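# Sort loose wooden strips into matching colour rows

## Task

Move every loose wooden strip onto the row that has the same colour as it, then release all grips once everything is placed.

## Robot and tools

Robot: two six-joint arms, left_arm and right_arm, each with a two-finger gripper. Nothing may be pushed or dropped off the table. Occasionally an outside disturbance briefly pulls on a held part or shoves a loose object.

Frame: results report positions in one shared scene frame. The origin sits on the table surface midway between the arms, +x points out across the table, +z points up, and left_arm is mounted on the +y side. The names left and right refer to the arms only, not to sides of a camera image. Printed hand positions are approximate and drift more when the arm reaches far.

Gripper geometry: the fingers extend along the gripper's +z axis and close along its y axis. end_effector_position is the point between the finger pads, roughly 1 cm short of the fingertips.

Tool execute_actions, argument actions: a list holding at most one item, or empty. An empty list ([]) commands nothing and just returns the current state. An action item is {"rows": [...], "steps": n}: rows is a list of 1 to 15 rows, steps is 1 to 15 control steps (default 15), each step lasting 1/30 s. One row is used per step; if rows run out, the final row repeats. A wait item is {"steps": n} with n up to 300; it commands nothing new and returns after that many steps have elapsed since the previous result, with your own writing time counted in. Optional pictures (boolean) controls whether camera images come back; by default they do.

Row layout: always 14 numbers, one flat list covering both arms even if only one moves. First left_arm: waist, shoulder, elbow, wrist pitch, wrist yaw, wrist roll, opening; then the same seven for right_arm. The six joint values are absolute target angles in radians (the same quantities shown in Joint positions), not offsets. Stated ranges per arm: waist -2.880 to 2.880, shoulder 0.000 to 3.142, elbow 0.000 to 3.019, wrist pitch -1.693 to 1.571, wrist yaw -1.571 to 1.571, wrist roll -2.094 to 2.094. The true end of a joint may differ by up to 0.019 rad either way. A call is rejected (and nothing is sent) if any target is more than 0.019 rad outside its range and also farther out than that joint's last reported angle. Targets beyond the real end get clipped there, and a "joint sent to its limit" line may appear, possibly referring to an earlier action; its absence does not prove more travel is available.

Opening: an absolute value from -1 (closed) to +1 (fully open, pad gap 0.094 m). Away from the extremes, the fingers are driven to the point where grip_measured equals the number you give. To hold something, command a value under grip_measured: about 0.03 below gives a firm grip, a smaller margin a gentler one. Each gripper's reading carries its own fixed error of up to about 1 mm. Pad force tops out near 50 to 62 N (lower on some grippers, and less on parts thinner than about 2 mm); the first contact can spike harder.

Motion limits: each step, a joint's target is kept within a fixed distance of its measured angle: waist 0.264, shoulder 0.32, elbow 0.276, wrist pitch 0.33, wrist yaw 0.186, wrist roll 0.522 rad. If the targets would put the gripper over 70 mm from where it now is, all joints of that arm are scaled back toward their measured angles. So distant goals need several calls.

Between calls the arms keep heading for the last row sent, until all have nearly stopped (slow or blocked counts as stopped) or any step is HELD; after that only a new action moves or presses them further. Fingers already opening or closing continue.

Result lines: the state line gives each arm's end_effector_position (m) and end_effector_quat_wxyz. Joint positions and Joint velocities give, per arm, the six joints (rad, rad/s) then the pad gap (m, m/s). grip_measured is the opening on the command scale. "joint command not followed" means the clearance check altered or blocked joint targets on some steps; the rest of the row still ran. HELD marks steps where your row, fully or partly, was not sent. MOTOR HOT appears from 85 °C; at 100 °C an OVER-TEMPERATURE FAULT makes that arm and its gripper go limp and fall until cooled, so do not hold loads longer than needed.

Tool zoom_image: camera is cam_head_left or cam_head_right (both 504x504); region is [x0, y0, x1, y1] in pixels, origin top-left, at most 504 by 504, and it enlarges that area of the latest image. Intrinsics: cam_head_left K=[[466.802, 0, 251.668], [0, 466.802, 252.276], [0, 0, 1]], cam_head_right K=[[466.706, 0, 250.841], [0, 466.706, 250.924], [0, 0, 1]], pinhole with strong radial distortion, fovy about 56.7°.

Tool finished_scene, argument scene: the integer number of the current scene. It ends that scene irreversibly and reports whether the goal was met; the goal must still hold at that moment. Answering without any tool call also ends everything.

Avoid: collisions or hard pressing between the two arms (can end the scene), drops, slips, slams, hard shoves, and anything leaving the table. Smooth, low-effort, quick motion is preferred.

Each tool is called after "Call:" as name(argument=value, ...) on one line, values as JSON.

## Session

Call:
execute_actions(actions=[])

Call:
zoom_image(camera="cam_head_left", region=[150,110,400,340])

Scene clock: 0.00 s of 5700.00 s.
left_arm: end_effector_position=(+0.0947, +0.4951, +0.1367) grip_measured=+1.000 end_effector_quat_wxyz=(-0.026, -0.112, +0.870, +0.479) | right_arm: end_effector_position=(+0.2332, -0.0834, +0.2376) grip_measured=+1.000 end_effector_quat_wxyz=(+0.002, +0.355, +0.935, +0.003)
Joint positions: left_arm=[ 0.581  0.617  0.336 -0.935 -0.957  0.351  0.094] | right_arm=[ 0.917  1.257  1.183 -1.489  0.002  1.692  0.094]
Joint velocities: left_arm=[-0.005 -0.015 -0.032 -0.007 -0.037  0.022  0.   ] | right_arm=[ 0.005 -0.015 -0.007 -0.007 -0.007  0.022  0.   ]
Motor temperatures (°C, as the motors report them): left_arm=[23 23 26 23 25 22] | right_arm=[23 24 28 24 26 23]

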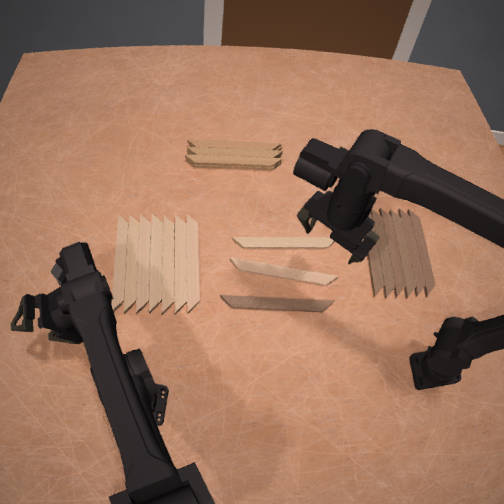

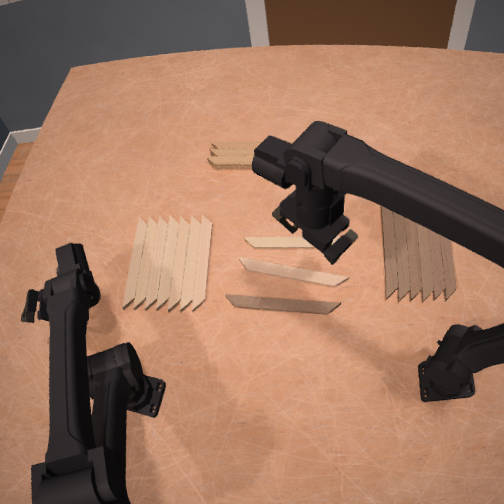

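Region (150, 110, 400, 340) of cam_head_left's 504x504 image, scaled by 2.016, with more detail than that image has; it fills the top 464 rows of this view, and the rest is white.

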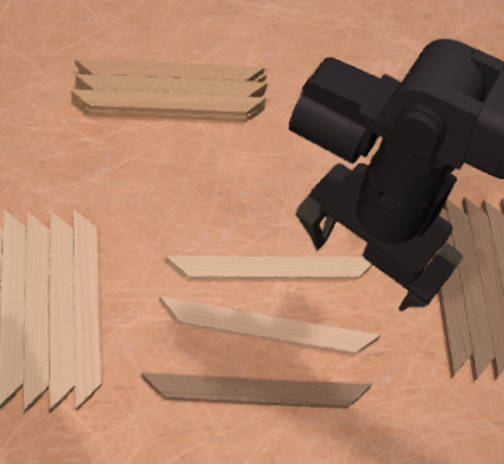

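Call:
execute_actions(actions=[{"rows":[[0.2,1.2,0.9,-1.2,0,0.89,0.3,-0.9,1.0,0.9,-1.4,0,0,1]]}], pictures=false)

Call:
execute_actions(actions=[{"steps":15}], pictures=false)

Call:
execute_actions(actions=[{"rows":[[-0.525,1.81,1.315,-1.03,0,0.89,0.3,-0.9,1.0,0.9,-1.4,0,0,1]]}], pictures=false)

Call:
execute_actions(actions=[{"steps":35}])

Call:
zoom_image(camera="cam_head_left", region=[210,180,370,320])

Call:
zoom_image(camera="cam_head_right", region=[210,180,370,320])

Scene clock: 13.63 s of 5700.00 s.
left_arm: end_effector_position=(+0.3206, +0.3070, +0.1417) grip_measured=+0.303 end_effector_quat_wxyz=(+0.031, +0.388, +0.921, +0.017) | right_arm: end_effector_position=(+0.3000, -0.4087, +0.2005) grip_measured=+1.000 end_effector_quat_wxyz=(+0.033, +0.278, +0.960, +0.005)
Joint positions: left_arm=[ 0.198  1.213  0.888 -1.174 -0.005  0.835  0.061] | right_arm=[-0.181  0.999  0.894 -1.4   -0.     0.432  0.094]
Joint velocities: left_arm=[-0.005 -0.132  0.012 -0.105  0.007  0.256 -0.   ] | right_arm=[-2.818  0.015 -0.007  0.017  0.037 -2.835  0.   ]
Motor temperatures (°C, as the motors report them): left_arm=[23 23 29 23 25 22] | right_arm=[23 24 31 24 26 23]
Steps of this call (steps 1 to 90: nothing new was sent; then 10.13 s passed at rest; steps 91 to 105: all 15 steps of this action). Readings (joint positions):
91: left_arm=[0.566 0.634 0.353 -0.973 -0.901 0.401] | right_arm=[0.907 1.247 1.164 -1.474 -0.002 1.648]
92: left_arm=[0.520 0.682 0.388 -1.032 -0.834 0.464] | right_arm=[0.883 1.220 1.122 -1.449 -0.004 1.591]
94: left_arm=[0.406 0.813 0.475 -1.097 -0.715 0.557] | right_arm=[0.792 1.149 1.021 -1.429 -0.004 1.465]
98: left_arm=[0.250 1.078 0.682 -1.152 -0.456 0.689] | right_arm=[0.487 1.025 0.900 -1.420 -0.002 1.120]
105: the state above

Scene clock: 14.13 s of 5700.00 s.
left_arm: end_effector_position=(+0.3176, +0.3066, +0.1437) grip_measured=+0.303 end_effector_quat_wxyz=(+0.029, +0.407, +0.913, +0.016) | right_arm: end_effector_position=(+0.2071, -0.5790, +0.2002) grip_measured=+1.000 end_effector_quat_wxyz=(+0.030, +0.431, +0.902, -0.014)
Joint positions: left_arm=[ 0.198  1.206  0.888 -1.186 -0.003  0.876  0.061] | right_arm=[-0.914  1.     0.894 -1.399  0.002  0.027  0.094]
Joint velocities: left_arm=[-0.005 -0.005 -0.007 -0.017  0.139  0.022 -0.001] | right_arm=[ 0.054 -0.015 -0.022 -0.007 -0.037 -0.007  0.   ]
Motor temperatures (°C, as the motors report them): left_arm=[23 23 29 23 25 22] | right_arm=[23 24 31 24 26 23]
Steps of this call (steps 1 to 15: the robot went on to your last target). Readings (joint positions):
1: left_arm=[0.198 1.209 0.888 -1.178 -0.004 0.844] | right_arm=[-0.277 1.000 0.894 -1.400 -0.000 0.347]
2: left_arm=[0.198 1.207 0.888 -1.183 -0.003 0.850] | right_arm=[-0.373 1.000 0.894 -1.399 -0.000 0.280]
4: left_arm=[0.198 1.206 0.888 -1.185 -0.003 0.860] | right_arm=[-0.565 1.000 0.894 -1.399 -0.000 0.182]
8: left_arm=[0.198 1.206 0.888 -1.186 -0.003 0.870] | right_arm=[-0.894 1.000 0.894 -1.399 0.007 0.083]
15: the state above

Scene clock: 14.63 s of 5700.00 s.
left_arm: end_effector_position=(+0.4264, +0.0800, +0.0687) grip_measured=+0.303 end_effector_quat_wxyz=(+0.009, +0.618, +0.786, +0.005) | right_arm: end_effector_position=(+0.2074, -0.5788, +0.2002) grip_measured=+1.000 end_effector_quat_wxyz=(+0.029, +0.423, +0.905, -0.015)
Joint positions: left_arm=[-0.296  1.721  1.229 -1.059 -0.006  0.876  0.061] | right_arm=[-0.912  1.     0.894 -1.399  0.002  0.012  0.094]
Joint velocities: left_arm=[-1.255  0.65   0.173  0.085 -0.007 -0.037  0.   ] | right_arm=[-0.015  0.005 -0.017  0.012 -0.007 -0.022  0.   ]
Motor temperatures (°C, as the motors report them): left_arm=[23 23 29 23 25 22] | right_arm=[23 24 31 24 26 23]
Steps of this call (steps 1 to 15: all 15 steps of this action). Readings (joint positions):
1: left_arm=[0.190 1.215 0.894 -1.183 -0.006 0.876] | right_arm=[-0.913 1.000 0.894 -1.399 0.002 0.024]
2: left_arm=[0.169 1.238 0.913 -1.174 -0.006 0.876] | right_arm=[-0.912 1.000 0.894 -1.399 0.002 0.021]
4: left_arm=[0.107 1.309 0.970 -1.147 -0.006 0.876] | right_arm=[-0.912 1.000 0.894 -1.399 0.002 0.017]
8: left_arm=[-0.032 1.477 1.100 -1.105 -0.006 0.876] | right_arm=[-0.912 1.000 0.894 -1.399 0.002 0.014]
15: the state above

Scene clock: 15.80 s of 5700.00 s.
left_arm: end_effector_position=(+0.3816, -0.0253, +0.0418) grip_measured=+0.303 end_effector_quat_wxyz=(-0.002, +0.703, +0.711, -0.001) | right_arm: end_effector_position=(+0.2074, -0.5788, +0.2002) grip_measured=+1.000 end_effector_quat_wxyz=(+0.029, +0.423, +0.905, -0.015)
Joint positions: left_arm=[-0.521  1.812  1.279 -1.041  0.001  0.879  0.061] | right_arm=[-0.912  1.     0.894 -1.399  0.002  0.011  0.094]
Joint velocities: left_arm=[-0.005  0.005 -0.007 -0.002  0.007 -0.022  0.001] | right_arm=[-0.015  0.015 -0.027  0.007  0.007 -0.037  0.   ]
Motor temperatures (°C, as the motors report them): left_arm=[23 23 29 23 25 22] | right_arm=[23 24 31 24 26 23]
Steps of this call (steps 1 to 35: the robot went on to your last target). Readings (joint positions):
1: left_arm=[-0.338 1.742 1.234 -1.056 -0.006 0.876] | right_arm=[-0.912 1.000 0.894 -1.399 0.002 0.012]
2: left_arm=[-0.382 1.760 1.239 -1.053 -0.006 0.876] | right_arm=[-0.912 1.000 0.894 -1.399 0.002 0.012]
4: left_arm=[-0.468 1.791 1.254 -1.049 -0.003 0.876] | right_arm=[-0.912 1.000 0.894 -1.399 0.002 0.011]
8: left_arm=[-0.572 1.812 1.273 -1.041 0.004 0.878] | right_arm=[-0.912 1.000 0.894 -1.399 0.002 0.011]
35: the state above

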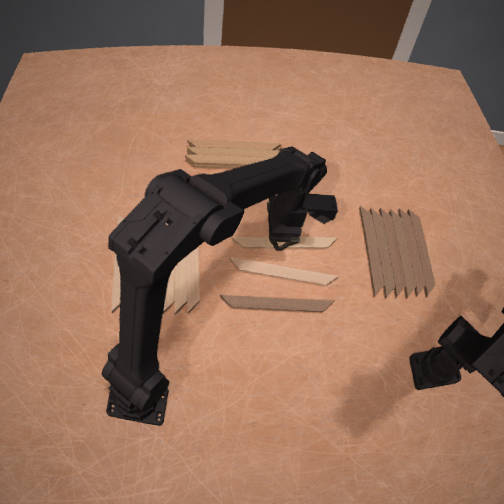

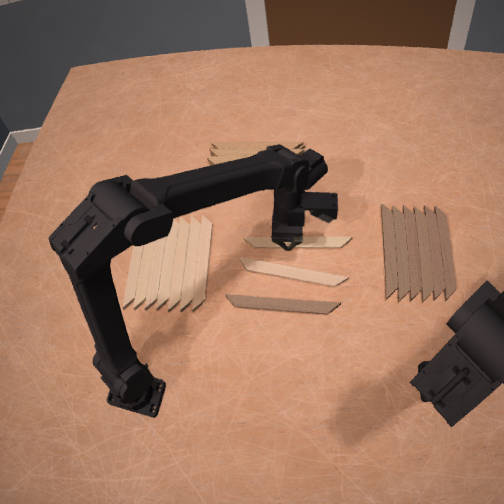

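Region (210, 180, 370, 320) of cam_head_left's 504x504 image, scaled by 3.150, with more detail than that image has; it fills the top 441 rows of this view, and the rest is white.

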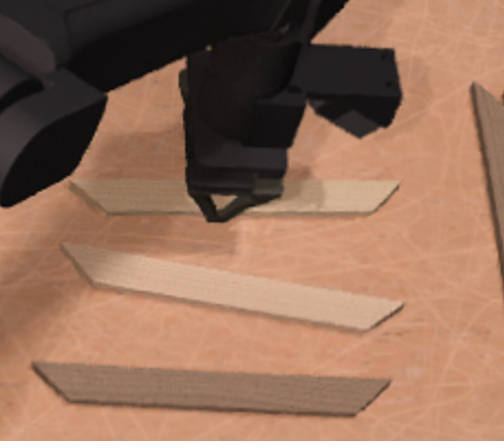

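Region (210, 180, 370, 320) of cam_head_right's 504x504 image, scaled by 3.150, with more detail than that image has; it fills the top 441 rows of this view, and the rest is white.

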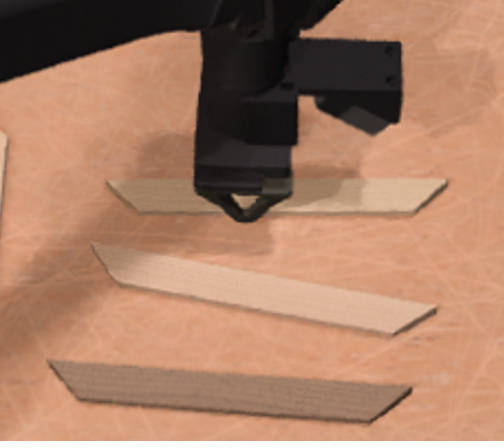

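Call:
execute_actions(actions=[{"rows":[[-0.525,1.855,1.315,-1.01,0,0.89,0.3,-0.9,1.0,0.9,-1.4,0,0,1]],"steps":12}], pictures=false)

Call:
execute_actions(actions=[{"rows":[[-0.525,1.875,1.315,-1.01,0,0.89,0.3,-0.9,1.0,0.9,-1.4,0,0,1]],"steps":12}], pictures=false)

Call:
execute_actions(actions=[{"rows":[[-0.525,1.875,1.315,-1.01,0,0.89,-0.49,-0.9,1.0,0.9,-1.4,0,0,1]],"steps":12}], pictures=false)

Scene clock: 19.57 s of 5700.00 s.
left_arm: end_effector_position=(+0.3835, -0.0268, +0.0310) grip_measured=+0.303 end_effector_quat_wxyz=(-0.005, +0.703, +0.711, -0.001) | right_arm: end_effector_position=(+0.2074, -0.5788, +0.2002) grip_measured=+1.000 end_effector_quat_wxyz=(+0.029, +0.423, +0.906, -0.015)
Joint positions: left_arm=[-0.521  1.836  1.28  -1.025  0.001  0.879  0.061] | right_arm=[-0.912  1.     0.894 -1.399  0.002  0.011  0.094]
Joint velocities: left_arm=[-0.005 -0.005  0.007 -0.002 -0.037 -0.022 -0.003] | right_arm=[ 0.005  0.015  0.022 -0.002 -0.037 -0.081  0.   ]
Motor temperatures (°C, as the motors report them): left_arm=[23 23 30 23 25 22] | right_arm=[23 24 31 24 26 23]
Steps of this call (steps 1 to 15: the robot went on to your last target; steps 16 to 90: nothing new was sent; then 0.37 s passed at rest; steps 91 to 102: all 12 steps of this action). Readings (joint positions):
91: left_arm=[-0.521 1.814 1.279 -1.038 0.001 0.879] | right_arm=[-0.912 1.000 0.894 -1.399 0.002 0.011]
92: left_arm=[-0.521 1.816 1.279 -1.033 0.001 0.879] | right_arm=[-0.912 1.000 0.894 -1.399 0.002 0.011]
94: left_arm=[-0.521 1.822 1.280 -1.027 0.001 0.879] | right_arm=[-0.912 1.000 0.894 -1.399 0.002 0.011]
98: left_arm=[-0.521 1.834 1.280 -1.025 0.001 0.879] | right_arm=[-0.912 1.000 0.894 -1.399 0.002 0.011]
102: the state above

Scene clock: 19.97 s of 5700.00 s.
left_arm: end_effector_position=(+0.3833, -0.0266, +0.0241) grip_measured=+0.302 end_effector_quat_wxyz=(-0.010, +0.703, +0.711, -0.001) | right_arm: end_effector_position=(+0.2074, -0.5788, +0.2002) grip_measured=+1.000 end_effector_quat_wxyz=(+0.029, +0.423, +0.906, -0.015)
Joint positions: left_arm=[-0.521  1.851  1.283 -1.023  0.001  0.879  0.061] | right_arm=[-0.912  1.     0.894 -1.399  0.002  0.011  0.094]
Joint velocities: left_arm=[-0.005 -0.005 -0.002 -0.007 -0.066 -0.095 -0.   ] | right_arm=[-0.005 -0.005 -0.007  0.022  0.007 -0.051  0.   ]
Motor temperatures (°C, as the motors report them): left_arm=[23 23 30 23 25 22] | right_arm=[23 24 31 24 26 23]
Steps of this call (steps 1 to 12: all 12 steps of this action). Readings (joint positions):
1: left_arm=[-0.521 1.836 1.280 -1.025 0.001 0.879] | right_arm=[-0.912 1.000 0.894 -1.399 0.002 0.011]
2: left_arm=[-0.521 1.838 1.281 -1.025 0.001 0.879] | right_arm=[-0.912 1.000 0.894 -1.399 0.002 0.011]
4: left_arm=[-0.521 1.843 1.281 -1.025 0.001 0.879] | right_arm=[-0.912 1.000 0.894 -1.399 0.002 0.011]
8: left_arm=[-0.521 1.851 1.282 -1.024 0.001 0.879] | right_arm=[-0.912 1.000 0.894 -1.399 0.002 0.011]
12: the state above

Scene clock: 20.37 s of 5700.00 s.
left_arm: end_effector_position=(+0.3835, -0.0268, +0.0241) grip_measured=-0.440 end_effector_quat_wxyz=(-0.010, +0.703, +0.711, -0.001) | right_arm: end_effector_position=(+0.2074, -0.5788, +0.2002) grip_measured=+1.000 end_effector_quat_wxyz=(+0.029, +0.423, +0.906, -0.015)
Joint positions: left_arm=[-0.521  1.851  1.283 -1.022  0.001  0.879  0.026] | right_arm=[-0.912  1.     0.894 -1.399  0.002  0.011  0.094]
Joint velocities: left_arm=[-0.015 -0.005  0.017  0.002  0.022  0.007 -0.003] | right_arm=[-0.015 -0.015  0.002 -0.046 -0.037 -0.066  0.   ]
Motor temperatures (°C, as the motors report them): left_arm=[23 23 30 23 25 22] | right_arm=[23 24 31 24 26 23]
Steps of this call (steps 1 to 12: all 12 steps of this action). Readings (joint positions):
1: left_arm=[-0.521 1.851 1.283 -1.023 0.001 0.879] | right_arm=[-0.912 1.000 0.894 -1.399 0.002 0.011]
2: left_arm=[-0.521 1.851 1.283 -1.023 0.001 0.879] | right_arm=[-0.912 1.000 0.894 -1.399 0.002 0.011]
4: left_arm=[-0.521 1.851 1.283 -1.022 0.001 0.879] | right_arm=[-0.912 1.000 0.894 -1.399 0.002 0.011]
8: left_arm=[-0.521 1.851 1.283 -1.022 0.001 0.879] | right_arm=[-0.912 1.000 0.894 -1.399 0.002 0.011]
12: the state above

Call:
execute_actions(actions=[{"rows":[[-0.525,1.76,1.3,-1.03,0,0.89,-0.48,-0.9,1.0,0.9,-1.4,0,0,1]],"steps":10}], pictures=false)

Call:
execute_actions(actions=[{"rows":[[-0.36,1.55,1.0,-0.98,0,-0.3,-0.48,-0.9,1.0,0.9,-1.4,0,0,1]]}], pictures=false)

Call:
execute_actions(actions=[{"rows":[[-0.28,1.5,0.862,-0.89,0,-0.48,-0.48,-0.9,1.0,0.9,-1.4,0,0,1]]}], pictures=false)

Call:
execute_actions(actions=[{"steps":15}])

Call:
zoom_image(camera="cam_head_right", region=[140,190,300,330])

Call:
zoom_image(camera="cam_head_left", region=[140,190,300,330])

Scene clock: 25.47 s of 5700.00 s.
left_arm: end_effector_position=(+0.3891, -0.0313, +0.0710) grip_measured=-0.440 end_effector_quat_wxyz=(+0.037, +0.703, +0.710, +0.003) | right_arm: end_effector_position=(+0.2074, -0.5788, +0.2002) grip_measured=+1.000 end_effector_quat_wxyz=(+0.029, +0.423, +0.906, -0.015)
Joint positions: left_arm=[-0.521  1.754  1.281 -1.022  0.001  0.879  0.026] | right_arm=[-0.912  1.     0.894 -1.399  0.002  0.011  0.094]
Joint velocities: left_arm=[ 0.005 -0.093 -0.002 -0.002  0.007 -0.022 -0.001] | right_arm=[ 0.005 -0.015 -0.017 -0.007 -0.11  -0.022  0.   ]
Motor temperatures (°C, as the motors report them): left_arm=[23 23 30 23 25 22] | right_arm=[23 24 31 24 26 23]
Steps of this call (steps 1 to 15: the robot went on to your last target; steps 16 to 90: nothing new was sent; then 1.77 s passed at rest; steps 91 to 100: all 10 steps of this action). Readings (joint positions):
91: left_arm=[-0.521 1.847 1.283 -1.022 0.001 0.879] | right_arm=[-0.912 1.000 0.894 -1.399 0.002 0.011]
92: left_arm=[-0.521 1.840 1.281 -1.022 0.001 0.879] | right_arm=[-0.912 1.000 0.894 -1.399 0.002 0.011]
94: left_arm=[-0.521 1.817 1.281 -1.022 0.001 0.879] | right_arm=[-0.912 1.000 0.894 -1.399 0.002 0.011]
98: left_arm=[-0.521 1.766 1.281 -1.022 0.001 0.879] | right_arm=[-0.912 1.000 0.894 -1.399 0.002 0.011]
100: the state above

Scene clock: 25.97 s of 5700.00 s.
left_arm: end_effector_position=(+0.3425, +0.0963, +0.0580) grip_measured=-0.440 end_effector_quat_wxyz=(+0.004, +0.166, +0.986, -0.000) | right_arm: end_effector_position=(+0.2074, -0.5788, +0.2002) grip_measured=+1.000 end_effector_quat_wxyz=(+0.029, +0.423, +0.906, -0.015)
Joint positions: left_arm=[-0.349  1.551  0.979 -0.991 -0.002 -0.175  0.026] | right_arm=[-0.912  1.     0.894 -1.399  0.002  0.011  0.094]
Joint velocities: left_arm=[-0.132  0.005  0.002 -0.002 -0.037 -0.813  0.   ] | right_arm=[-0.015 -0.015 -0.012 -0.002 -0.007 -0.037  0.   ]
Motor temperatures (°C, as the motors report them): left_arm=[23 24 30 23 25 22] | right_arm=[23 24 31 24 26 23]
Steps of this call (steps 1 to 15: all 15 steps of this action). Readings (joint positions):
1: left_arm=[-0.515 1.742 1.262 -1.012 0.003 0.835] | right_arm=[-0.912 1.000 0.894 -1.399 0.002 0.011]
2: left_arm=[-0.507 1.717 1.220 -0.997 0.005 0.776] | right_arm=[-0.912 1.000 0.894 -1.399 0.002 0.011]
4: left_arm=[-0.465 1.650 1.112 -0.993 0.005 0.635] | right_arm=[-0.912 1.000 0.894 -1.399 0.002 0.011]
8: left_arm=[-0.352 1.556 0.980 -0.993 -0.002 0.245] | right_arm=[-0.912 1.000 0.894 -1.399 0.002 0.011]
15: the state above

Scene clock: 26.47 s of 5700.00 s.
left_arm: end_effector_position=(+0.3218, +0.1388, +0.0309) grip_measured=-0.440 end_effector_quat_wxyz=(+0.000, -0.011, +1.000, -0.000) | right_arm: end_effector_position=(+0.2074, -0.5788, +0.2002) grip_measured=+1.000 end_effector_quat_wxyz=(+0.029, +0.423, +0.906, -0.015)
Joint positions: left_arm=[-0.274  1.511  0.846 -0.904  0.    -0.457  0.026] | right_arm=[-0.912  1.     0.894 -1.399  0.002  0.011  0.094]
Joint velocities: left_arm=[-0.005 -0.015  0.002  0.002  0.022 -0.081 -0.   ] | right_arm=[-0.005  0.015  0.002  0.002 -0.066 -0.022  0.   ]
Motor temperatures (°C, as the motors report them): left_arm=[23 24 30 23 25 22] | right_arm=[23 24 31 24 26 23]
Steps of this call (steps 1 to 15: all 15 steps of this action). Readings (joint positions):
1: left_arm=[-0.348 1.547 0.964 -0.969 0.001 -0.225] | right_arm=[-0.912 1.000 0.894 -1.399 0.002 0.011]
2: left_arm=[-0.341 1.536 0.936 -0.935 0.002 -0.273] | right_arm=[-0.912 1.000 0.894 -1.399 0.002 0.011]
4: left_arm=[-0.312 1.516 0.882 -0.914 0.002 -0.343] | right_arm=[-0.912 1.000 0.894 -1.399 0.002 0.011]
8: left_arm=[-0.274 1.511 0.846 -0.914 0.000 -0.418] | right_arm=[-0.912 1.000 0.894 -1.399 0.002 0.011]
15: the state above

Scene clock: 26.97 s of 5700.00 s.
left_arm: end_effector_position=(+0.3218, +0.1388, +0.0309) grip_measured=-0.440 end_effector_quat_wxyz=(+0.000, -0.016, +1.000, -0.000) | right_arm: end_effector_position=(+0.2074, -0.5788, +0.2002) grip_measured=+1.000 end_effector_quat_wxyz=(+0.029, +0.423, +0.906, -0.015)
Joint positions: left_arm=[-0.274  1.511  0.846 -0.904  0.    -0.467  0.026] | right_arm=[-0.912  1.     0.894 -1.399  0.002  0.011  0.094]
Joint velocities: left_arm=[-0.005 -0.005  0.022  0.002  0.037  0.022 -0.002] | right_arm=[-0.005  0.005 -0.017  0.007 -0.007 -0.037  0.   ]
Motor temperatures (°C, as the motors report them): left_arm=[23 24 30 23 25 22] | right_arm=[23 24 31 24 26 23]
Steps of this call (steps 1 to 15: the robot went on to your last target). Readings (joint positions):
1: left_arm=[-0.274 1.511 0.846 -0.904 0.000 -0.460] | right_arm=[-0.912 1.000 0.894 -1.399 0.002 0.011]
2: left_arm=[-0.274 1.511 0.846 -0.904 0.000 -0.461] | right_arm=[-0.912 1.000 0.894 -1.399 0.002 0.011]
4: left_arm=[-0.274 1.511 0.846 -0.904 0.000 -0.463] | right_arm=[-0.912 1.000 0.894 -1.399 0.002 0.011]
8: left_arm=[-0.274 1.511 0.846 -0.904 0.000 -0.466] | right_arm=[-0.912 1.000 0.894 -1.399 0.002 0.011]
15: the state above
All arms were judged still, so your last target was given up. Only a new action makes them travel on or press farther. Fingers that are still opening or closing keep moving.

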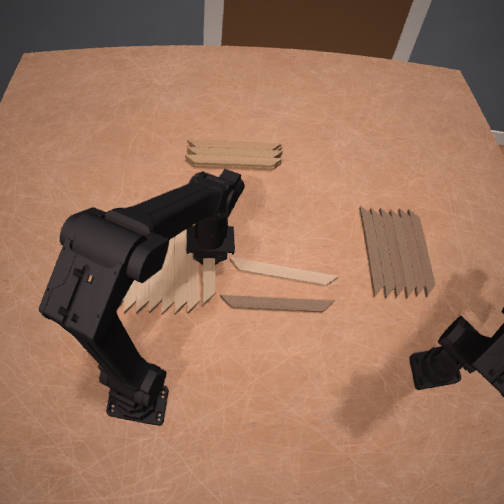

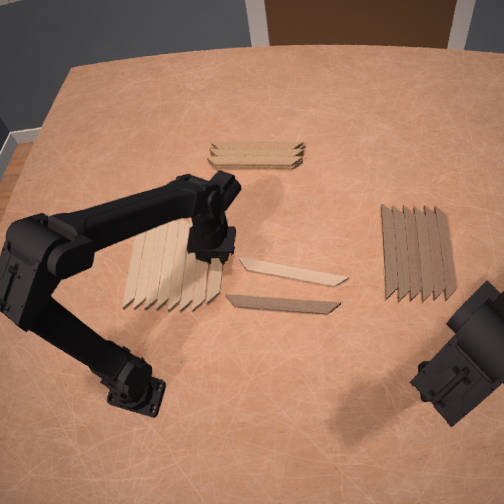

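Region (140, 190, 300, 330) of cam_head_right's 504x504 image, scaled by 3.150, with more detail than that image has; it fills the top 441 rows of this view, and the rest is white.

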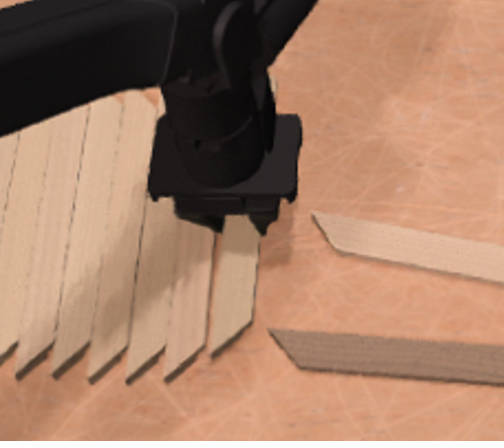

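Region (140, 190, 300, 330) of cam_head_left's 504x504 image, scaled by 3.150, with more detail than that image has; it fills the top 441 rows of this view, and the rest is white.

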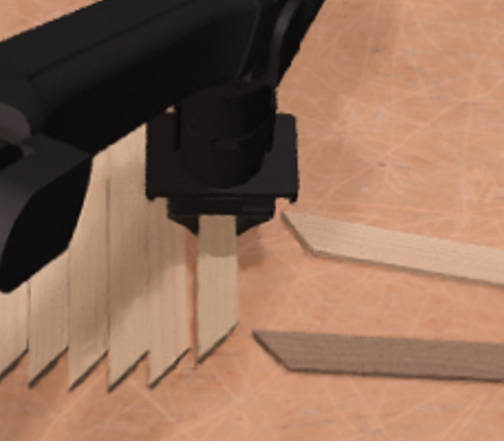

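Call:
execute_actions(actions=[{"rows":[[-0.293,1.483,0.82,-0.9,0,-0.5,-0.48,-0.9,1.0,0.9,-1.4,0,0,1]]}])

Call:
zoom_image(camera="cam_head_left", region=[140,190,300,330])

Scene clock: 30.67 s of 5700.00 s.
left_arm: end_effector_position=(+0.3101, +0.1394, +0.0281) grip_measured=-0.440 end_effector_quat_wxyz=(-0.005, -0.021, +1.000, +0.001) | right_arm: end_effector_position=(+0.2074, -0.5788, +0.2002) grip_measured=+1.000 end_effector_quat_wxyz=(+0.029, +0.423, +0.906, -0.015)
Joint positions: left_arm=[-0.285  1.496  0.819 -0.903  0.003 -0.487  0.026] | right_arm=[-0.912  1.     0.894 -1.399  0.002  0.011  0.094]
Joint velocities: left_arm=[-0.015 -0.015 -0.002 -0.007 -0.037 -0.007 -0.   ] | right_arm=[ 0.005  0.005 -0.012  0.002 -0.066 -0.007  0.   ]
Motor temperatures (°C, as the motors report them): left_arm=[23 24 30 23 25 22] | right_arm=[23 24 31 24 26 23]
Steps of this call (steps 1 to 96: nothing new was sent; steps 97 to 111: all 15 steps of this action). Readings (joint positions):
97: left_arm=[-0.285 1.511 0.829 -0.903 0.003 -0.472] | right_arm=[-0.912 1.000 0.894 -1.399 0.002 0.011]
98: left_arm=[-0.285 1.508 0.827 -0.903 0.003 -0.475] | right_arm=[-0.912 1.000 0.894 -1.399 0.002 0.011]
100: left_arm=[-0.285 1.501 0.822 -0.903 0.003 -0.479] | right_arm=[-0.912 1.000 0.894 -1.399 0.002 0.011]
104: left_arm=[-0.285 1.496 0.819 -0.903 0.003 -0.484] | right_arm=[-0.912 1.000 0.894 -1.399 0.002 0.011]
111: the state above

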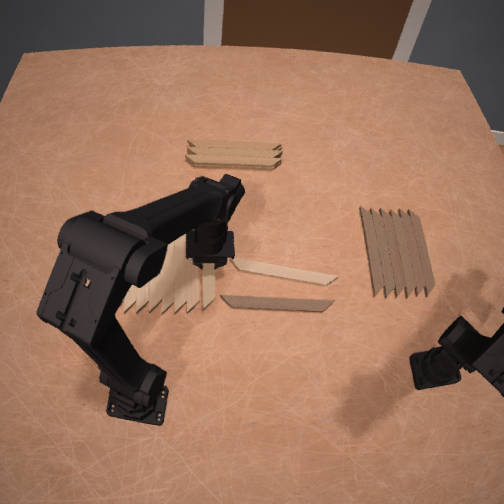

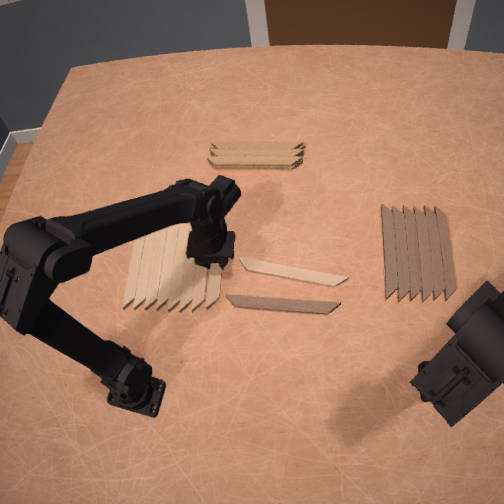

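Region (140, 190, 300, 330) of cam_head_left's 504x504 image, scaled by 3.150, with more detail than that image has; it fills the top 441 rows of this view, and the rest is white.

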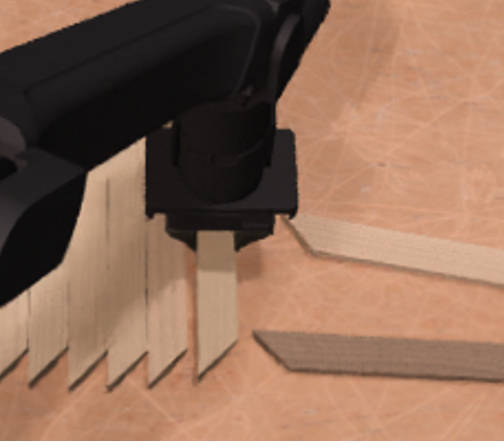

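Call:
execute_actions(actions=[{"rows":[[-0.285,1.49,0.805,-0.9,0,-0.5,-0.48,-0.9,1.0,0.9,-1.4,0,0,1]],"steps":10}], pictures=false)

Call:
execute_actions(actions=[{"rows":[[-0.285,1.49,0.805,-0.9,0,-0.5,-0.3,-0.9,1.0,0.9,-1.4,0,0,1]],"steps":8}], pictures=false)

Call:
execute_actions(actions=[{"rows":[[-0.285,1.4,0.805,-0.9,0,-0.5,-0.3,-0.9,1.0,0.9,-1.4,0,0,1]],"steps":8}], pictures=false)

Call:
execute_actions(actions=[{"rows":[[-0.77,1.56,0.975,-0.95,0,0.68,0.2,-0.9,1.0,0.9,-1.4,0,0,1]]}], pictures=false)

Call:
execute_actions(actions=[{"steps":20}])

Call:
zoom_image(camera="cam_head_left", region=[190,210,350,350])

Call:
zoom_image(camera="cam_head_right", region=[200,210,360,350])

Scene clock: 39.37 s of 5700.00 s.
left_arm: end_effector_position=(+0.3027, +0.1429, +0.0232) grip_measured=-0.440 end_effector_quat_wxyz=(-0.012, -0.021, +1.000, +0.005) | right_arm: end_effector_position=(+0.2074, -0.5788, +0.2002) grip_measured=+1.000 end_effector_quat_wxyz=(+0.029, +0.423, +0.906, -0.015)
Joint positions: left_arm=[-0.285  1.496  0.802 -0.903  0.003 -0.487  0.026] | right_arm=[-0.912  1.     0.894 -1.399  0.002  0.011  0.094]
Joint velocities: left_arm=[-0.034 -0.015  0.002  0.002 -0.007  0.007  0.   ] | right_arm=[ 0.005 -0.015  0.012  0.002 -0.066  0.007  0.   ]
Motor temperatures (°C, as the motors report them): left_arm=[23 24 29 23 25 22] | right_arm=[23 24 32 24 26 23]
Steps of this call (steps 1 to 15: the robot went on to your last target; steps 16 to 90: nothing new was sent; then 5.37 s passed at rest; steps 91 to 100: all 10 steps of this action). Readings (joint positions):
91: left_arm=[-0.285 1.496 0.818 -0.903 0.003 -0.487] | right_arm=[-0.912 1.000 0.894 -1.399 0.002 0.011]
92: left_arm=[-0.285 1.496 0.815 -0.903 0.003 -0.487] | right_arm=[-0.912 1.000 0.894 -1.399 0.002 0.011]
94: left_arm=[-0.285 1.496 0.809 -0.903 0.003 -0.487] | right_arm=[-0.912 1.000 0.894 -1.399 0.002 0.011]
98: left_arm=[-0.285 1.496 0.802 -0.903 0.003 -0.487] | right_arm=[-0.912 1.000 0.894 -1.399 0.002 0.011]
100: the state above

Scene clock: 39.63 s of 5700.00 s.
left_arm: end_effector_position=(+0.3027, +0.1429, +0.0232) grip_measured=-0.303 end_effector_quat_wxyz=(-0.012, -0.021, +1.000, +0.005) | right_arm: end_effector_position=(+0.2074, -0.5788, +0.2002) grip_measured=+1.000 end_effector_quat_wxyz=(+0.029, +0.423, +0.906, -0.015)
Joint positions: left_arm=[-0.285  1.496  0.802 -0.903  0.003 -0.488  0.033] | right_arm=[-0.912  1.     0.894 -1.399  0.002  0.011  0.094]
Joint velocities: left_arm=[ 0.005 -0.015  0.007 -0.017  0.066 -0.007 -0.   ] | right_arm=[-0.005 -0.015  0.002  0.007  0.007 -0.037  0.   ]
Motor temperatures (°C, as the motors report them): left_arm=[23 24 29 23 25 22] | right_arm=[23 24 32 24 26 23]
Steps of this call (steps 1 to 8: all 8 steps of this action). Readings (joint positions):
1: left_arm=[-0.285 1.496 0.802 -0.903 0.003 -0.488] | right_arm=[-0.912 1.000 0.894 -1.399 0.002 0.011]
2: left_arm=[-0.285 1.496 0.802 -0.903 0.003 -0.488] | right_arm=[-0.912 1.000 0.894 -1.399 0.002 0.011]
4: left_arm=[-0.285 1.496 0.802 -0.903 0.003 -0.488] | right_arm=[-0.912 1.000 0.894 -1.399 0.002 0.011]
8: the state above

Scene clock: 39.90 s of 5700.00 s.
left_arm: end_effector_position=(+0.3090, +0.1399, +0.0561) grip_measured=-0.303 end_effector_quat_wxyz=(+0.032, -0.021, +0.999, -0.018) | right_arm: end_effector_position=(+0.2074, -0.5788, +0.2002) grip_measured=+1.000 end_effector_quat_wxyz=(+0.029, +0.423, +0.906, -0.015)
Joint positions: left_arm=[-0.285  1.392  0.797 -0.903  0.003 -0.488  0.033] | right_arm=[-0.912  1.     0.894 -1.399  0.002  0.011  0.094]
Joint velocities: left_arm=[-0.005 -0.122 -0.027  0.007  0.037 -0.022 -0.   ] | right_arm=[-0.005 -0.015 -0.017 -0.002  0.007  0.051  0.   ]
Motor temperatures (°C, as the motors report them): left_arm=[23 24 29 23 25 22] | right_arm=[23 24 32 24 26 23]
Steps of this call (steps 1 to 8: all 8 steps of this action). Readings (joint positions):
1: left_arm=[-0.285 1.490 0.802 -0.903 0.003 -0.488] | right_arm=[-0.912 1.000 0.894 -1.399 0.002 0.011]
2: left_arm=[-0.285 1.478 0.799 -0.903 0.003 -0.488] | right_arm=[-0.912 1.000 0.894 -1.399 0.002 0.011]
4: left_arm=[-0.285 1.442 0.797 -0.903 0.003 -0.488] | right_arm=[-0.912 1.000 0.894 -1.399 0.002 0.011]
8: the state above

Scene clock: 40.40 s of 5700.00 s.
left_arm: end_effector_position=(+0.2166, -0.0414, +0.0480) grip_measured=+0.198 end_effector_quat_wxyz=(+0.015, +0.678, +0.735, -0.006) | right_arm: end_effector_position=(+0.2074, -0.5788, +0.2002) grip_measured=+1.000 end_effector_quat_wxyz=(+0.029, +0.423, +0.906, -0.015)
Joint positions: left_arm=[-0.81   1.553  0.95  -0.935  0.005  0.52   0.056] | right_arm=[-0.912  1.     0.894 -1.399  0.002  0.011  0.094]
Joint velocities: left_arm=[ 0.22   0.015  0.002 -0.032  0.037  1.018 -0.001] | right_arm=[-0.024 -0.005  0.017  0.037 -0.022 -0.022  0.   ]
Motor temperatures (°C, as the motors report them): left_arm=[23 24 29 23 25 22] | right_arm=[23 24 32 24 26 23]
Steps of this call (steps 1 to 15: all 15 steps of this action). Readings (joint positions):
1: left_arm=[-0.297 1.396 0.805 -0.909 -0.004 -0.442] | right_arm=[-0.912 1.000 0.894 -1.399 0.002 0.011]
2: left_arm=[-0.325 1.412 0.822 -0.918 -0.006 -0.383] | right_arm=[-0.912 1.000 0.894 -1.399 0.002 0.011]
4: left_arm=[-0.415 1.461 0.868 -0.923 -0.006 -0.263] | right_arm=[-0.912 1.000 0.894 -1.399 0.002 0.011]
8: left_arm=[-0.639 1.533 0.932 -0.924 -0.005 0.013] | right_arm=[-0.912 1.000 0.894 -1.399 0.002 0.011]
15: the state above

Scene clock: 41.07 s of 5700.00 s.
left_arm: end_effector_position=(+0.2303, -0.0313, +0.0480) grip_measured=+0.198 end_effector_quat_wxyz=(+0.015, +0.716, +0.698, -0.003) | right_arm: end_effector_position=(+0.2074, -0.5788, +0.2002) grip_measured=+1.000 end_effector_quat_wxyz=(+0.029, +0.423, +0.906, -0.015)
Joint positions: left_arm=[-0.77   1.553  0.95  -0.937  0.001  0.666  0.056] | right_arm=[-0.912  1.     0.894 -1.399  0.002  0.011  0.094]
Joint velocities: left_arm=[ 0.005 -0.005 -0.012 -0.002 -0.037 -0.007  0.001] | right_arm=[ 0.005 -0.024 -0.027 -0.002 -0.037  0.051  0.   ]
Motor temperatures (°C, as the motors report them): left_arm=[23 24 29 23 25 22] | right_arm=[23 24 32 24 26 23]
Steps of this call (steps 1 to 20: the robot went on to your last target). Readings (joint positions):
1: left_arm=[-0.801 1.553 0.950 -0.936 0.004 0.550] | right_arm=[-0.912 1.000 0.894 -1.399 0.002 0.011]
2: left_arm=[-0.792 1.553 0.950 -0.936 0.003 0.574] | right_arm=[-0.912 1.000 0.894 -1.399 0.002 0.011]
4: left_arm=[-0.777 1.553 0.950 -0.937 0.002 0.607] | right_arm=[-0.912 1.000 0.894 -1.399 0.002 0.011]
8: left_arm=[-0.770 1.553 0.950 -0.937 0.001 0.643] | right_arm=[-0.912 1.000 0.894 -1.399 0.002 0.011]
20: the state above

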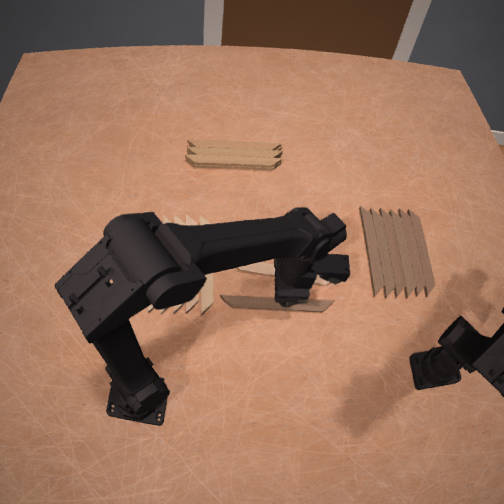

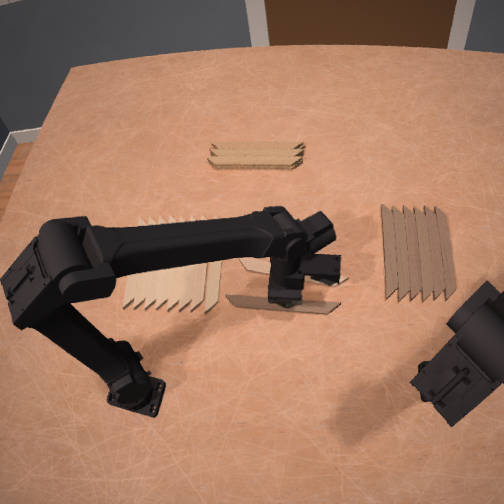

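Region (190, 210, 350, 350) of cam_head_left's 504x504 image, scaled by 3.150, with more detail than that image has; it fills the top 441 rows of this view, and the rest is white.

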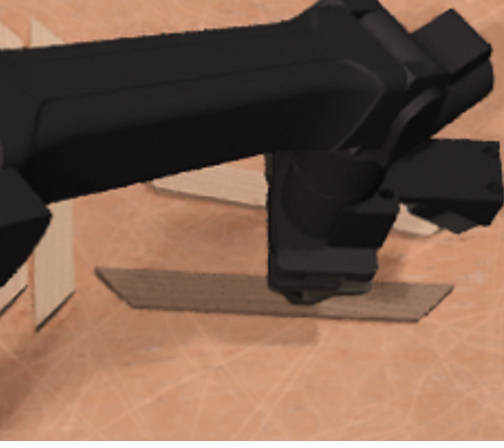

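Region (200, 210, 360, 350) of cam_head_right's 504x504 image, scaled by 3.150, with more detail than that image has; it fills the top 441 rows of this view, and the rest is white.

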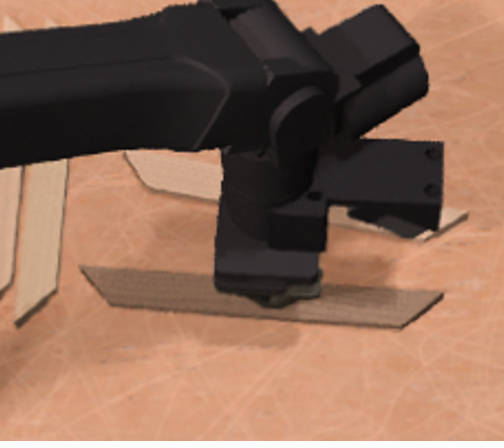

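Call:
execute_actions(actions=[{"rows":[[-0.797,1.565,0.91,-0.9,0,0.67,0.2,-0.9,1.0,0.9,-1.4,0,0,1]]}])

Call:
zoom_image(camera="cam_head_left", region=[190,210,350,350])

Scene clock: 45.73 s of 5700.00 s.
left_arm: end_effector_position=(+0.2138, -0.0236, +0.0338) grip_measured=+0.198 end_effector_quat_wxyz=(+0.004, +0.724, +0.690, -0.001) | right_arm: end_effector_position=(+0.2074, -0.5788, +0.2002) grip_measured=+1.000 end_effector_quat_wxyz=(+0.029, +0.423, +0.906, -0.015)
Joint positions: left_arm=[-0.792  1.553  0.905 -0.914  0.001  0.668  0.056] | right_arm=[-0.912  1.     0.894 -1.399  0.002  0.011  0.094]
Joint velocities: left_arm=[-0.015 -0.005  0.002  0.007  0.022  0.037  0.   ] | right_arm=[-0.005  0.005  0.007 -0.002  0.007 -0.081  0.   ]
Motor temperatures (°C, as the motors report them): left_arm=[23 24 30 23 25 22] | right_arm=[23 24 32 24 26 23]
Steps of this call (steps 1 to 15: the robot went on to your last target; steps 16 to 90: nothing new was sent; then 1.17 s passed at rest; steps 91 to 105: all 15 steps of this action). Readings (joint positions):
91: left_arm=[-0.771 1.553 0.946 -0.931 0.001 0.668] | right_arm=[-0.912 1.000 0.894 -1.399 0.002 0.011]
92: left_arm=[-0.774 1.553 0.939 -0.922 0.001 0.668] | right_arm=[-0.912 1.000 0.894 -1.399 0.002 0.011]
94: left_arm=[-0.782 1.553 0.921 -0.916 0.001 0.668] | right_arm=[-0.912 1.000 0.894 -1.399 0.002 0.011]
98: left_arm=[-0.792 1.553 0.905 -0.916 0.001 0.668] | right_arm=[-0.912 1.000 0.894 -1.399 0.002 0.011]
105: the state above

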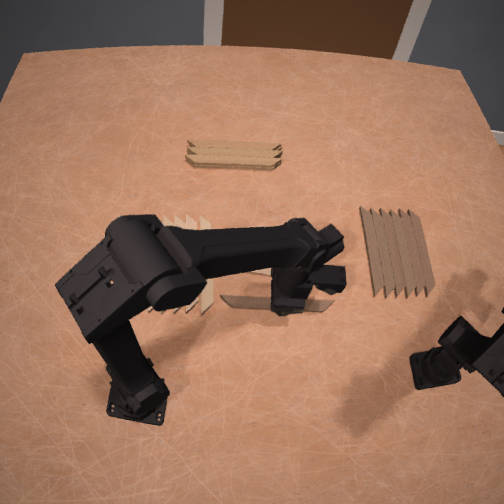

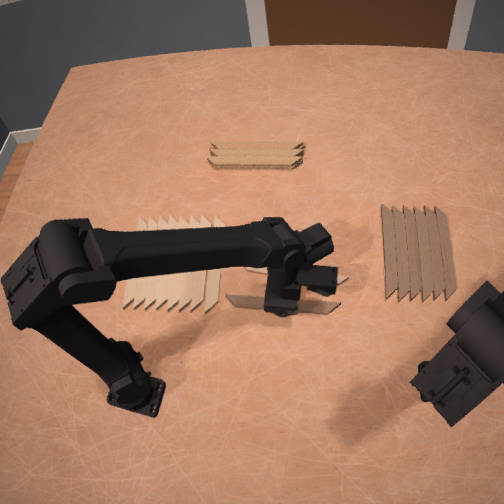

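Region (190, 210, 350, 350) of cam_head_left's 504x504 image, scaled by 3.150, with more detail than that image has; it fills the top 441 rows of this view, and the rest is white.

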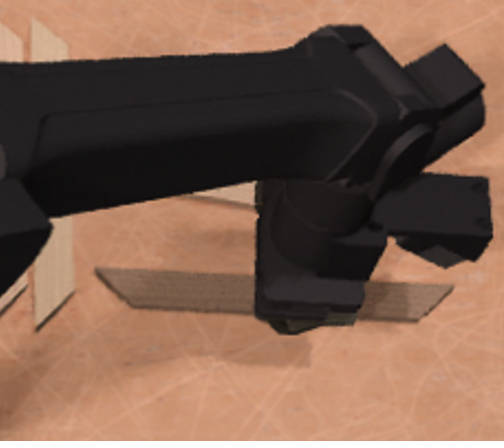

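Call:
execute_actions(actions=[{"rows":[[-0.797,1.608,0.91,-0.87,0,0.67,0.2,-0.9,1.0,0.9,-1.4,0,0,1]]}], pictures=false)

Call:
execute_actions(actions=[{"rows":[[-0.797,1.608,0.91,-0.87,0,0.67,-0.48,-0.9,1.0,0.9,-1.4,0,0,1]],"steps":12}], pictures=false)

Scene clock: 48.87 s of 5700.00 s.
left_arm: end_effector_position=(+0.2160, -0.0268, +0.0189) grip_measured=+0.198 end_effector_quat_wxyz=(+0.000, +0.724, +0.689, -0.000) | right_arm: end_effector_position=(+0.2074, -0.5788, +0.2002) grip_measured=+1.000 end_effector_quat_wxyz=(+0.029, +0.423, +0.906, -0.015)
Joint positions: left_arm=[-0.792  1.593  0.905 -0.882  0.     0.668  0.056] | right_arm=[-0.912  1.     0.894 -1.399  0.002  0.011  0.094]
Joint velocities: left_arm=[-0.005 -0.024 -0.022  0.002 -0.007 -0.022 -0.001] | right_arm=[ 0.005 -0.005  0.002  0.012  0.051 -0.051  0.   ]
Motor temperatures (°C, as the motors report them): left_arm=[23 24 30 23 25 22] | right_arm=[23 24 32 24 26 23]
Steps of this call (steps 1 to 15: the robot went on to your last target; steps 16 to 79: nothing new was sent; steps 80 to 94: all 15 steps of this action). Readings (joint positions):
80: left_arm=[-0.792 1.555 0.905 -0.909 0.001 0.668] | right_arm=[-0.912 1.000 0.894 -1.399 0.002 0.011]
81: left_arm=[-0.792 1.560 0.905 -0.900 0.001 0.668] | right_arm=[-0.912 1.000 0.894 -1.399 0.002 0.011]
83: left_arm=[-0.792 1.576 0.905 -0.888 0.001 0.668] | right_arm=[-0.912 1.000 0.894 -1.399 0.002 0.011]
87: left_arm=[-0.792 1.593 0.905 -0.883 0.001 0.668] | right_arm=[-0.912 1.000 0.894 -1.399 0.002 0.011]
94: the state above

Scene clock: 49.27 s of 5700.00 s.
left_arm: end_effector_position=(+0.2162, -0.0268, +0.0189) grip_measured=-0.436 end_effector_quat_wxyz=(+0.000, +0.724, +0.689, +0.000) | right_arm: end_effector_position=(+0.2074, -0.5788, +0.2002) grip_measured=+1.000 end_effector_quat_wxyz=(+0.029, +0.423, +0.906, -0.015)
Joint positions: left_arm=[-0.792  1.593  0.905 -0.881 -0.     0.668  0.027] | right_arm=[-0.912  1.     0.894 -1.399  0.002  0.011  0.094]
Joint velocities: left_arm=[ 0.015 -0.024 -0.007  0.007  0.037 -0.051 -0.002] | right_arm=[-0.005  0.015  0.027  0.012 -0.007  0.007  0.   ]
Motor temperatures (°C, as the motors report them): left_arm=[23 24 30 23 25 22] | right_arm=[23 24 32 24 26 23]
Steps of this call (steps 1 to 12: all 12 steps of this action). Readings (joint positions):
1: left_arm=[-0.792 1.593 0.905 -0.882 0.000 0.668] | right_arm=[-0.912 1.000 0.894 -1.399 0.002 0.011]
2: left_arm=[-0.792 1.593 0.905 -0.882 0.000 0.668] | right_arm=[-0.912 1.000 0.894 -1.399 0.002 0.011]
4: left_arm=[-0.792 1.593 0.905 -0.881 -0.000 0.668] | right_arm=[-0.912 1.000 0.894 -1.399 0.002 0.011]
8: left_arm=[-0.792 1.593 0.905 -0.881 -0.000 0.668] | right_arm=[-0.912 1.000 0.894 -1.399 0.002 0.011]
12: the state above

Call:
execute_actions(actions=[{"rows":[[-0.797,1.52,0.95,-0.9,0,0.67,-0.48,-0.9,1.0,0.9,-1.4,0,0,1]],"steps":10}], pictures=false)

Call:
execute_actions(actions=[{"rows":[[-0.797,1.76,1.35,-1.1,0,-0.5,-0.48,-0.9,1.0,0.9,-1.4,0,0,1]]}], pictures=false)

Call:
execute_actions(actions=[{"rows":[[-0.797,2.07,1.76,-1.22,0,-1.01,-0.48,-0.9,1.0,0.9,-1.4,0,0,1]]}], pictures=false)

Call:
execute_actions(actions=[{"steps":25}])

Call:
zoom_image(camera="cam_head_left", region=[290,180,450,320])

Call:
zoom_image(camera="cam_head_right", region=[300,180,460,320])

Scene clock: 55.13 s of 5700.00 s.
left_arm: end_effector_position=(+0.2236, -0.0371, +0.0515) grip_measured=-0.436 end_effector_quat_wxyz=(+0.042, +0.724, +0.689, -0.006) | right_arm: end_effector_position=(+0.2074, -0.5788, +0.2002) grip_measured=+1.000 end_effector_quat_wxyz=(+0.029, +0.423, +0.906, -0.015)
Joint positions: left_arm=[-0.792  1.519  0.92  -0.887 -0.     0.668  0.027] | right_arm=[-0.912  1.     0.894 -1.399  0.002  0.011  0.094]
Joint velocities: left_arm=[-0.005 -0.005  0.002 -0.002  0.007 -0.051 -0.   ] | right_arm=[-0.005 -0.015  0.002  0.022  0.022 -0.095  0.   ]
Motor temperatures (°C, as the motors report them): left_arm=[23 24 29 23 25 22] | right_arm=[23 24 32 24 26 23]
Steps of this call (steps 1 to 15: the robot went on to your last target; steps 16 to 90: nothing new was sent; then 2.53 s passed at rest; steps 91 to 100: all 10 steps of this action). Readings (joint positions):
91: left_arm=[-0.792 1.590 0.905 -0.882 -0.000 0.668] | right_arm=[-0.912 1.000 0.894 -1.399 0.002 0.011]
92: left_arm=[-0.792 1.583 0.905 -0.885 -0.000 0.668] | right_arm=[-0.912 1.000 0.894 -1.399 0.002 0.011]
94: left_arm=[-0.792 1.560 0.907 -0.887 -0.000 0.668] | right_arm=[-0.912 1.000 0.894 -1.399 0.002 0.011]
98: left_arm=[-0.792 1.523 0.916 -0.887 -0.000 0.668] | right_arm=[-0.912 1.000 0.894 -1.399 0.002 0.011]
100: the state above

Scene clock: 55.63 s of 5700.00 s.
left_arm: end_effector_position=(+0.2898, -0.1305, +0.0823) grip_measured=-0.436 end_effector_quat_wxyz=(+0.020, +0.276, +0.961, -0.016) | right_arm: end_effector_position=(+0.2074, -0.5788, +0.2002) grip_measured=+1.000 end_effector_quat_wxyz=(+0.029, +0.423, +0.906, -0.015)
Joint positions: left_arm=[-0.793  1.766  1.33  -1.085 -0.    -0.394  0.027] | right_arm=[-0.912  1.     0.894 -1.399  0.002  0.011  0.094]
Joint velocities: left_arm=[-0.015  0.005 -0.002 -0.037  0.022 -0.725 -0.001] | right_arm=[-0.015 -0.005  0.012 -0.012 -0.037  0.022  0.   ]
Motor temperatures (°C, as the motors report them): left_arm=[23 24 29 23 25 22] | right_arm=[23 24 32 24 26 23]
Steps of this call (steps 1 to 15: all 15 steps of this action). Readings (joint positions):
1: left_arm=[-0.792 1.539 0.948 -0.936 -0.000 0.590] | right_arm=[-0.912 1.000 0.894 -1.399 0.002 0.011]
2: left_arm=[-0.793 1.583 1.008 -1.007 -0.000 0.498] | right_arm=[-0.912 1.000 0.894 -1.399 0.002 0.011]
4: left_arm=[-0.793 1.684 1.139 -1.054 -0.000 0.346] | right_arm=[-0.912 1.000 0.894 -1.399 0.002 0.011]
8: left_arm=[-0.793 1.780 1.315 -1.067 -0.000 -0.034] | right_arm=[-0.912 1.000 0.894 -1.399 0.002 0.011]
15: the state above

Scene clock: 56.13 s of 5700.00 s.
left_arm: end_effector_position=(+0.3522, -0.2184, +0.0488) grip_measured=-0.436 end_effector_quat_wxyz=(+0.003, -0.008, +1.000, -0.004) | right_arm: end_effector_position=(+0.2074, -0.5788, +0.2002) grip_measured=+1.000 end_effector_quat_wxyz=(+0.029, +0.423, +0.906, -0.015)
Joint positions: left_arm=[-0.793  2.085  1.732 -1.207 -0.    -0.969  0.027] | right_arm=[-0.912  1.     0.894 -1.399  0.002  0.011  0.094]
Joint velocities: left_arm=[-0.005 -0.034 -0.002  0.012 -0.007 -0.168  0.001] | right_arm=[ 0.005  0.015  0.007 -0.017  0.022 -0.066  0.   ]
Motor temperatures (°C, as the motors report them): left_arm=[23 24 30 23 25 22] | right_arm=[23 24 32 24 26 23]
Steps of this call (steps 1 to 15: all 15 steps of this action). Readings (joint positions):
1: left_arm=[-0.793 1.783 1.350 -1.110 -0.000 -0.455] | right_arm=[-0.912 1.000 0.894 -1.399 0.002 0.011]
2: left_arm=[-0.793 1.818 1.401 -1.149 -0.000 -0.528] | right_arm=[-0.912 1.000 0.894 -1.399 0.002 0.011]
4: left_arm=[-0.793 1.922 1.538 -1.184 -0.000 -0.666] | right_arm=[-0.912 1.000 0.894 -1.399 0.002 0.011]
8: left_arm=[-0.793 2.077 1.731 -1.193 -0.000 -0.860] | right_arm=[-0.912 1.000 0.894 -1.399 0.002 0.011]
15: the state above

Scene clock: 56.97 s of 5700.00 s.
left_arm: end_effector_position=(+0.3522, -0.2184, +0.0490) grip_measured=-0.436 end_effector_quat_wxyz=(+0.003, -0.022, +1.000, -0.005) | right_arm: end_effector_position=(+0.2074, -0.5788, +0.2002) grip_measured=+1.000 end_effector_quat_wxyz=(+0.029, +0.423, +0.906, -0.015)
Joint positions: left_arm=[-0.793  2.085  1.732 -1.207 -0.    -0.997  0.027] | right_arm=[-0.912  1.     0.894 -1.399  0.002  0.011  0.094]
Joint velocities: left_arm=[-0.015 -0.015 -0.032 -0.007 -0.022  0.037 -0.   ] | right_arm=[-0.015 -0.005 -0.002  0.022  0.051 -0.051  0.   ]
Motor temperatures (°C, as the motors report them): left_arm=[23 24 30 23 25 22] | right_arm=[23 24 32 24 26 23]
Steps of this call (steps 1 to 25: the robot went on to your last target). Readings (joint positions):
1: left_arm=[-0.793 2.085 1.732 -1.207 -0.000 -0.975] | right_arm=[-0.912 1.000 0.894 -1.399 0.002 0.011]
2: left_arm=[-0.793 2.085 1.732 -1.207 -0.000 -0.979] | right_arm=[-0.912 1.000 0.894 -1.399 0.002 0.011]
4: left_arm=[-0.793 2.085 1.732 -1.207 -0.000 -0.986] | right_arm=[-0.912 1.000 0.894 -1.399 0.002 0.011]
8: left_arm=[-0.793 2.085 1.732 -1.207 -0.000 -0.993] | right_arm=[-0.912 1.000 0.894 -1.399 0.002 0.011]
25: the state above

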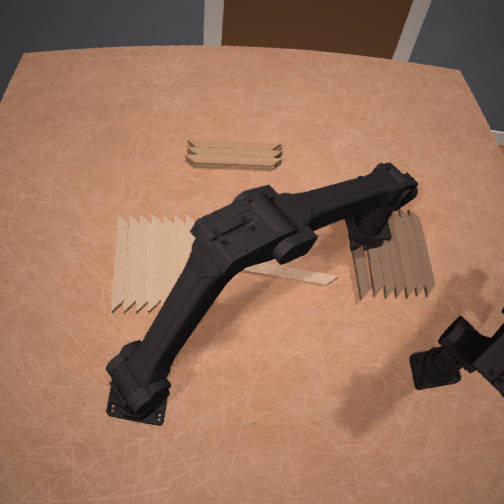

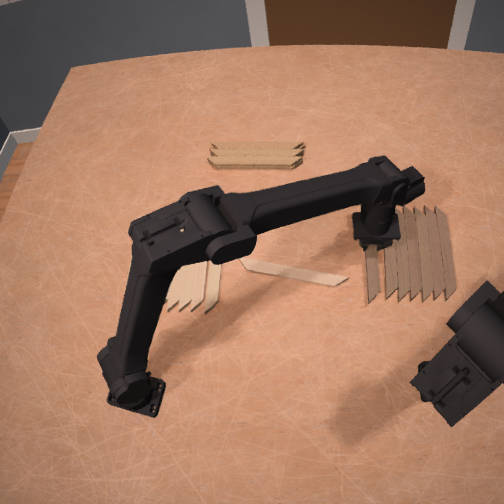

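Region (290, 180, 450, 320) of cam_head_left's 504x504 image, scaled by 3.150, with more detail than that image has; it fills the top 441 rows of this view, and the rest is white.

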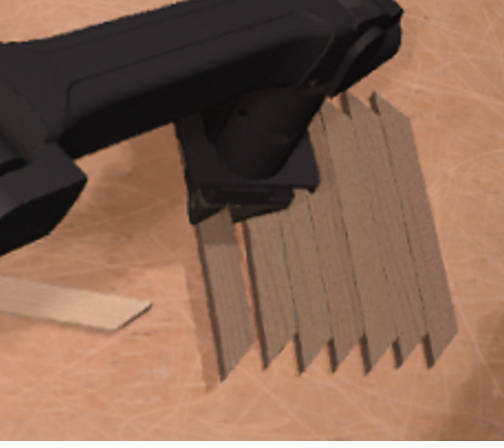

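Region (300, 180, 460, 320) of cam_head_right's 504x504 image, scaled by 3.150, with more detail than that image has; it fills the top 441 rows of this view, and the rest is white.

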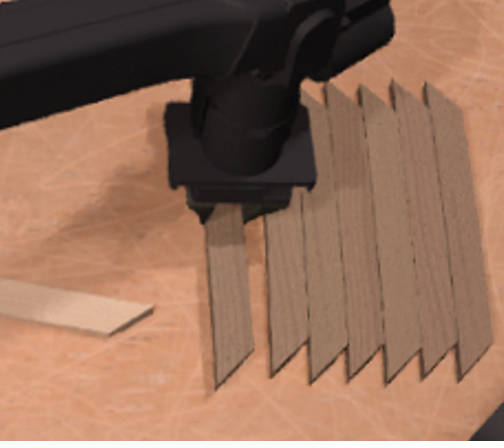

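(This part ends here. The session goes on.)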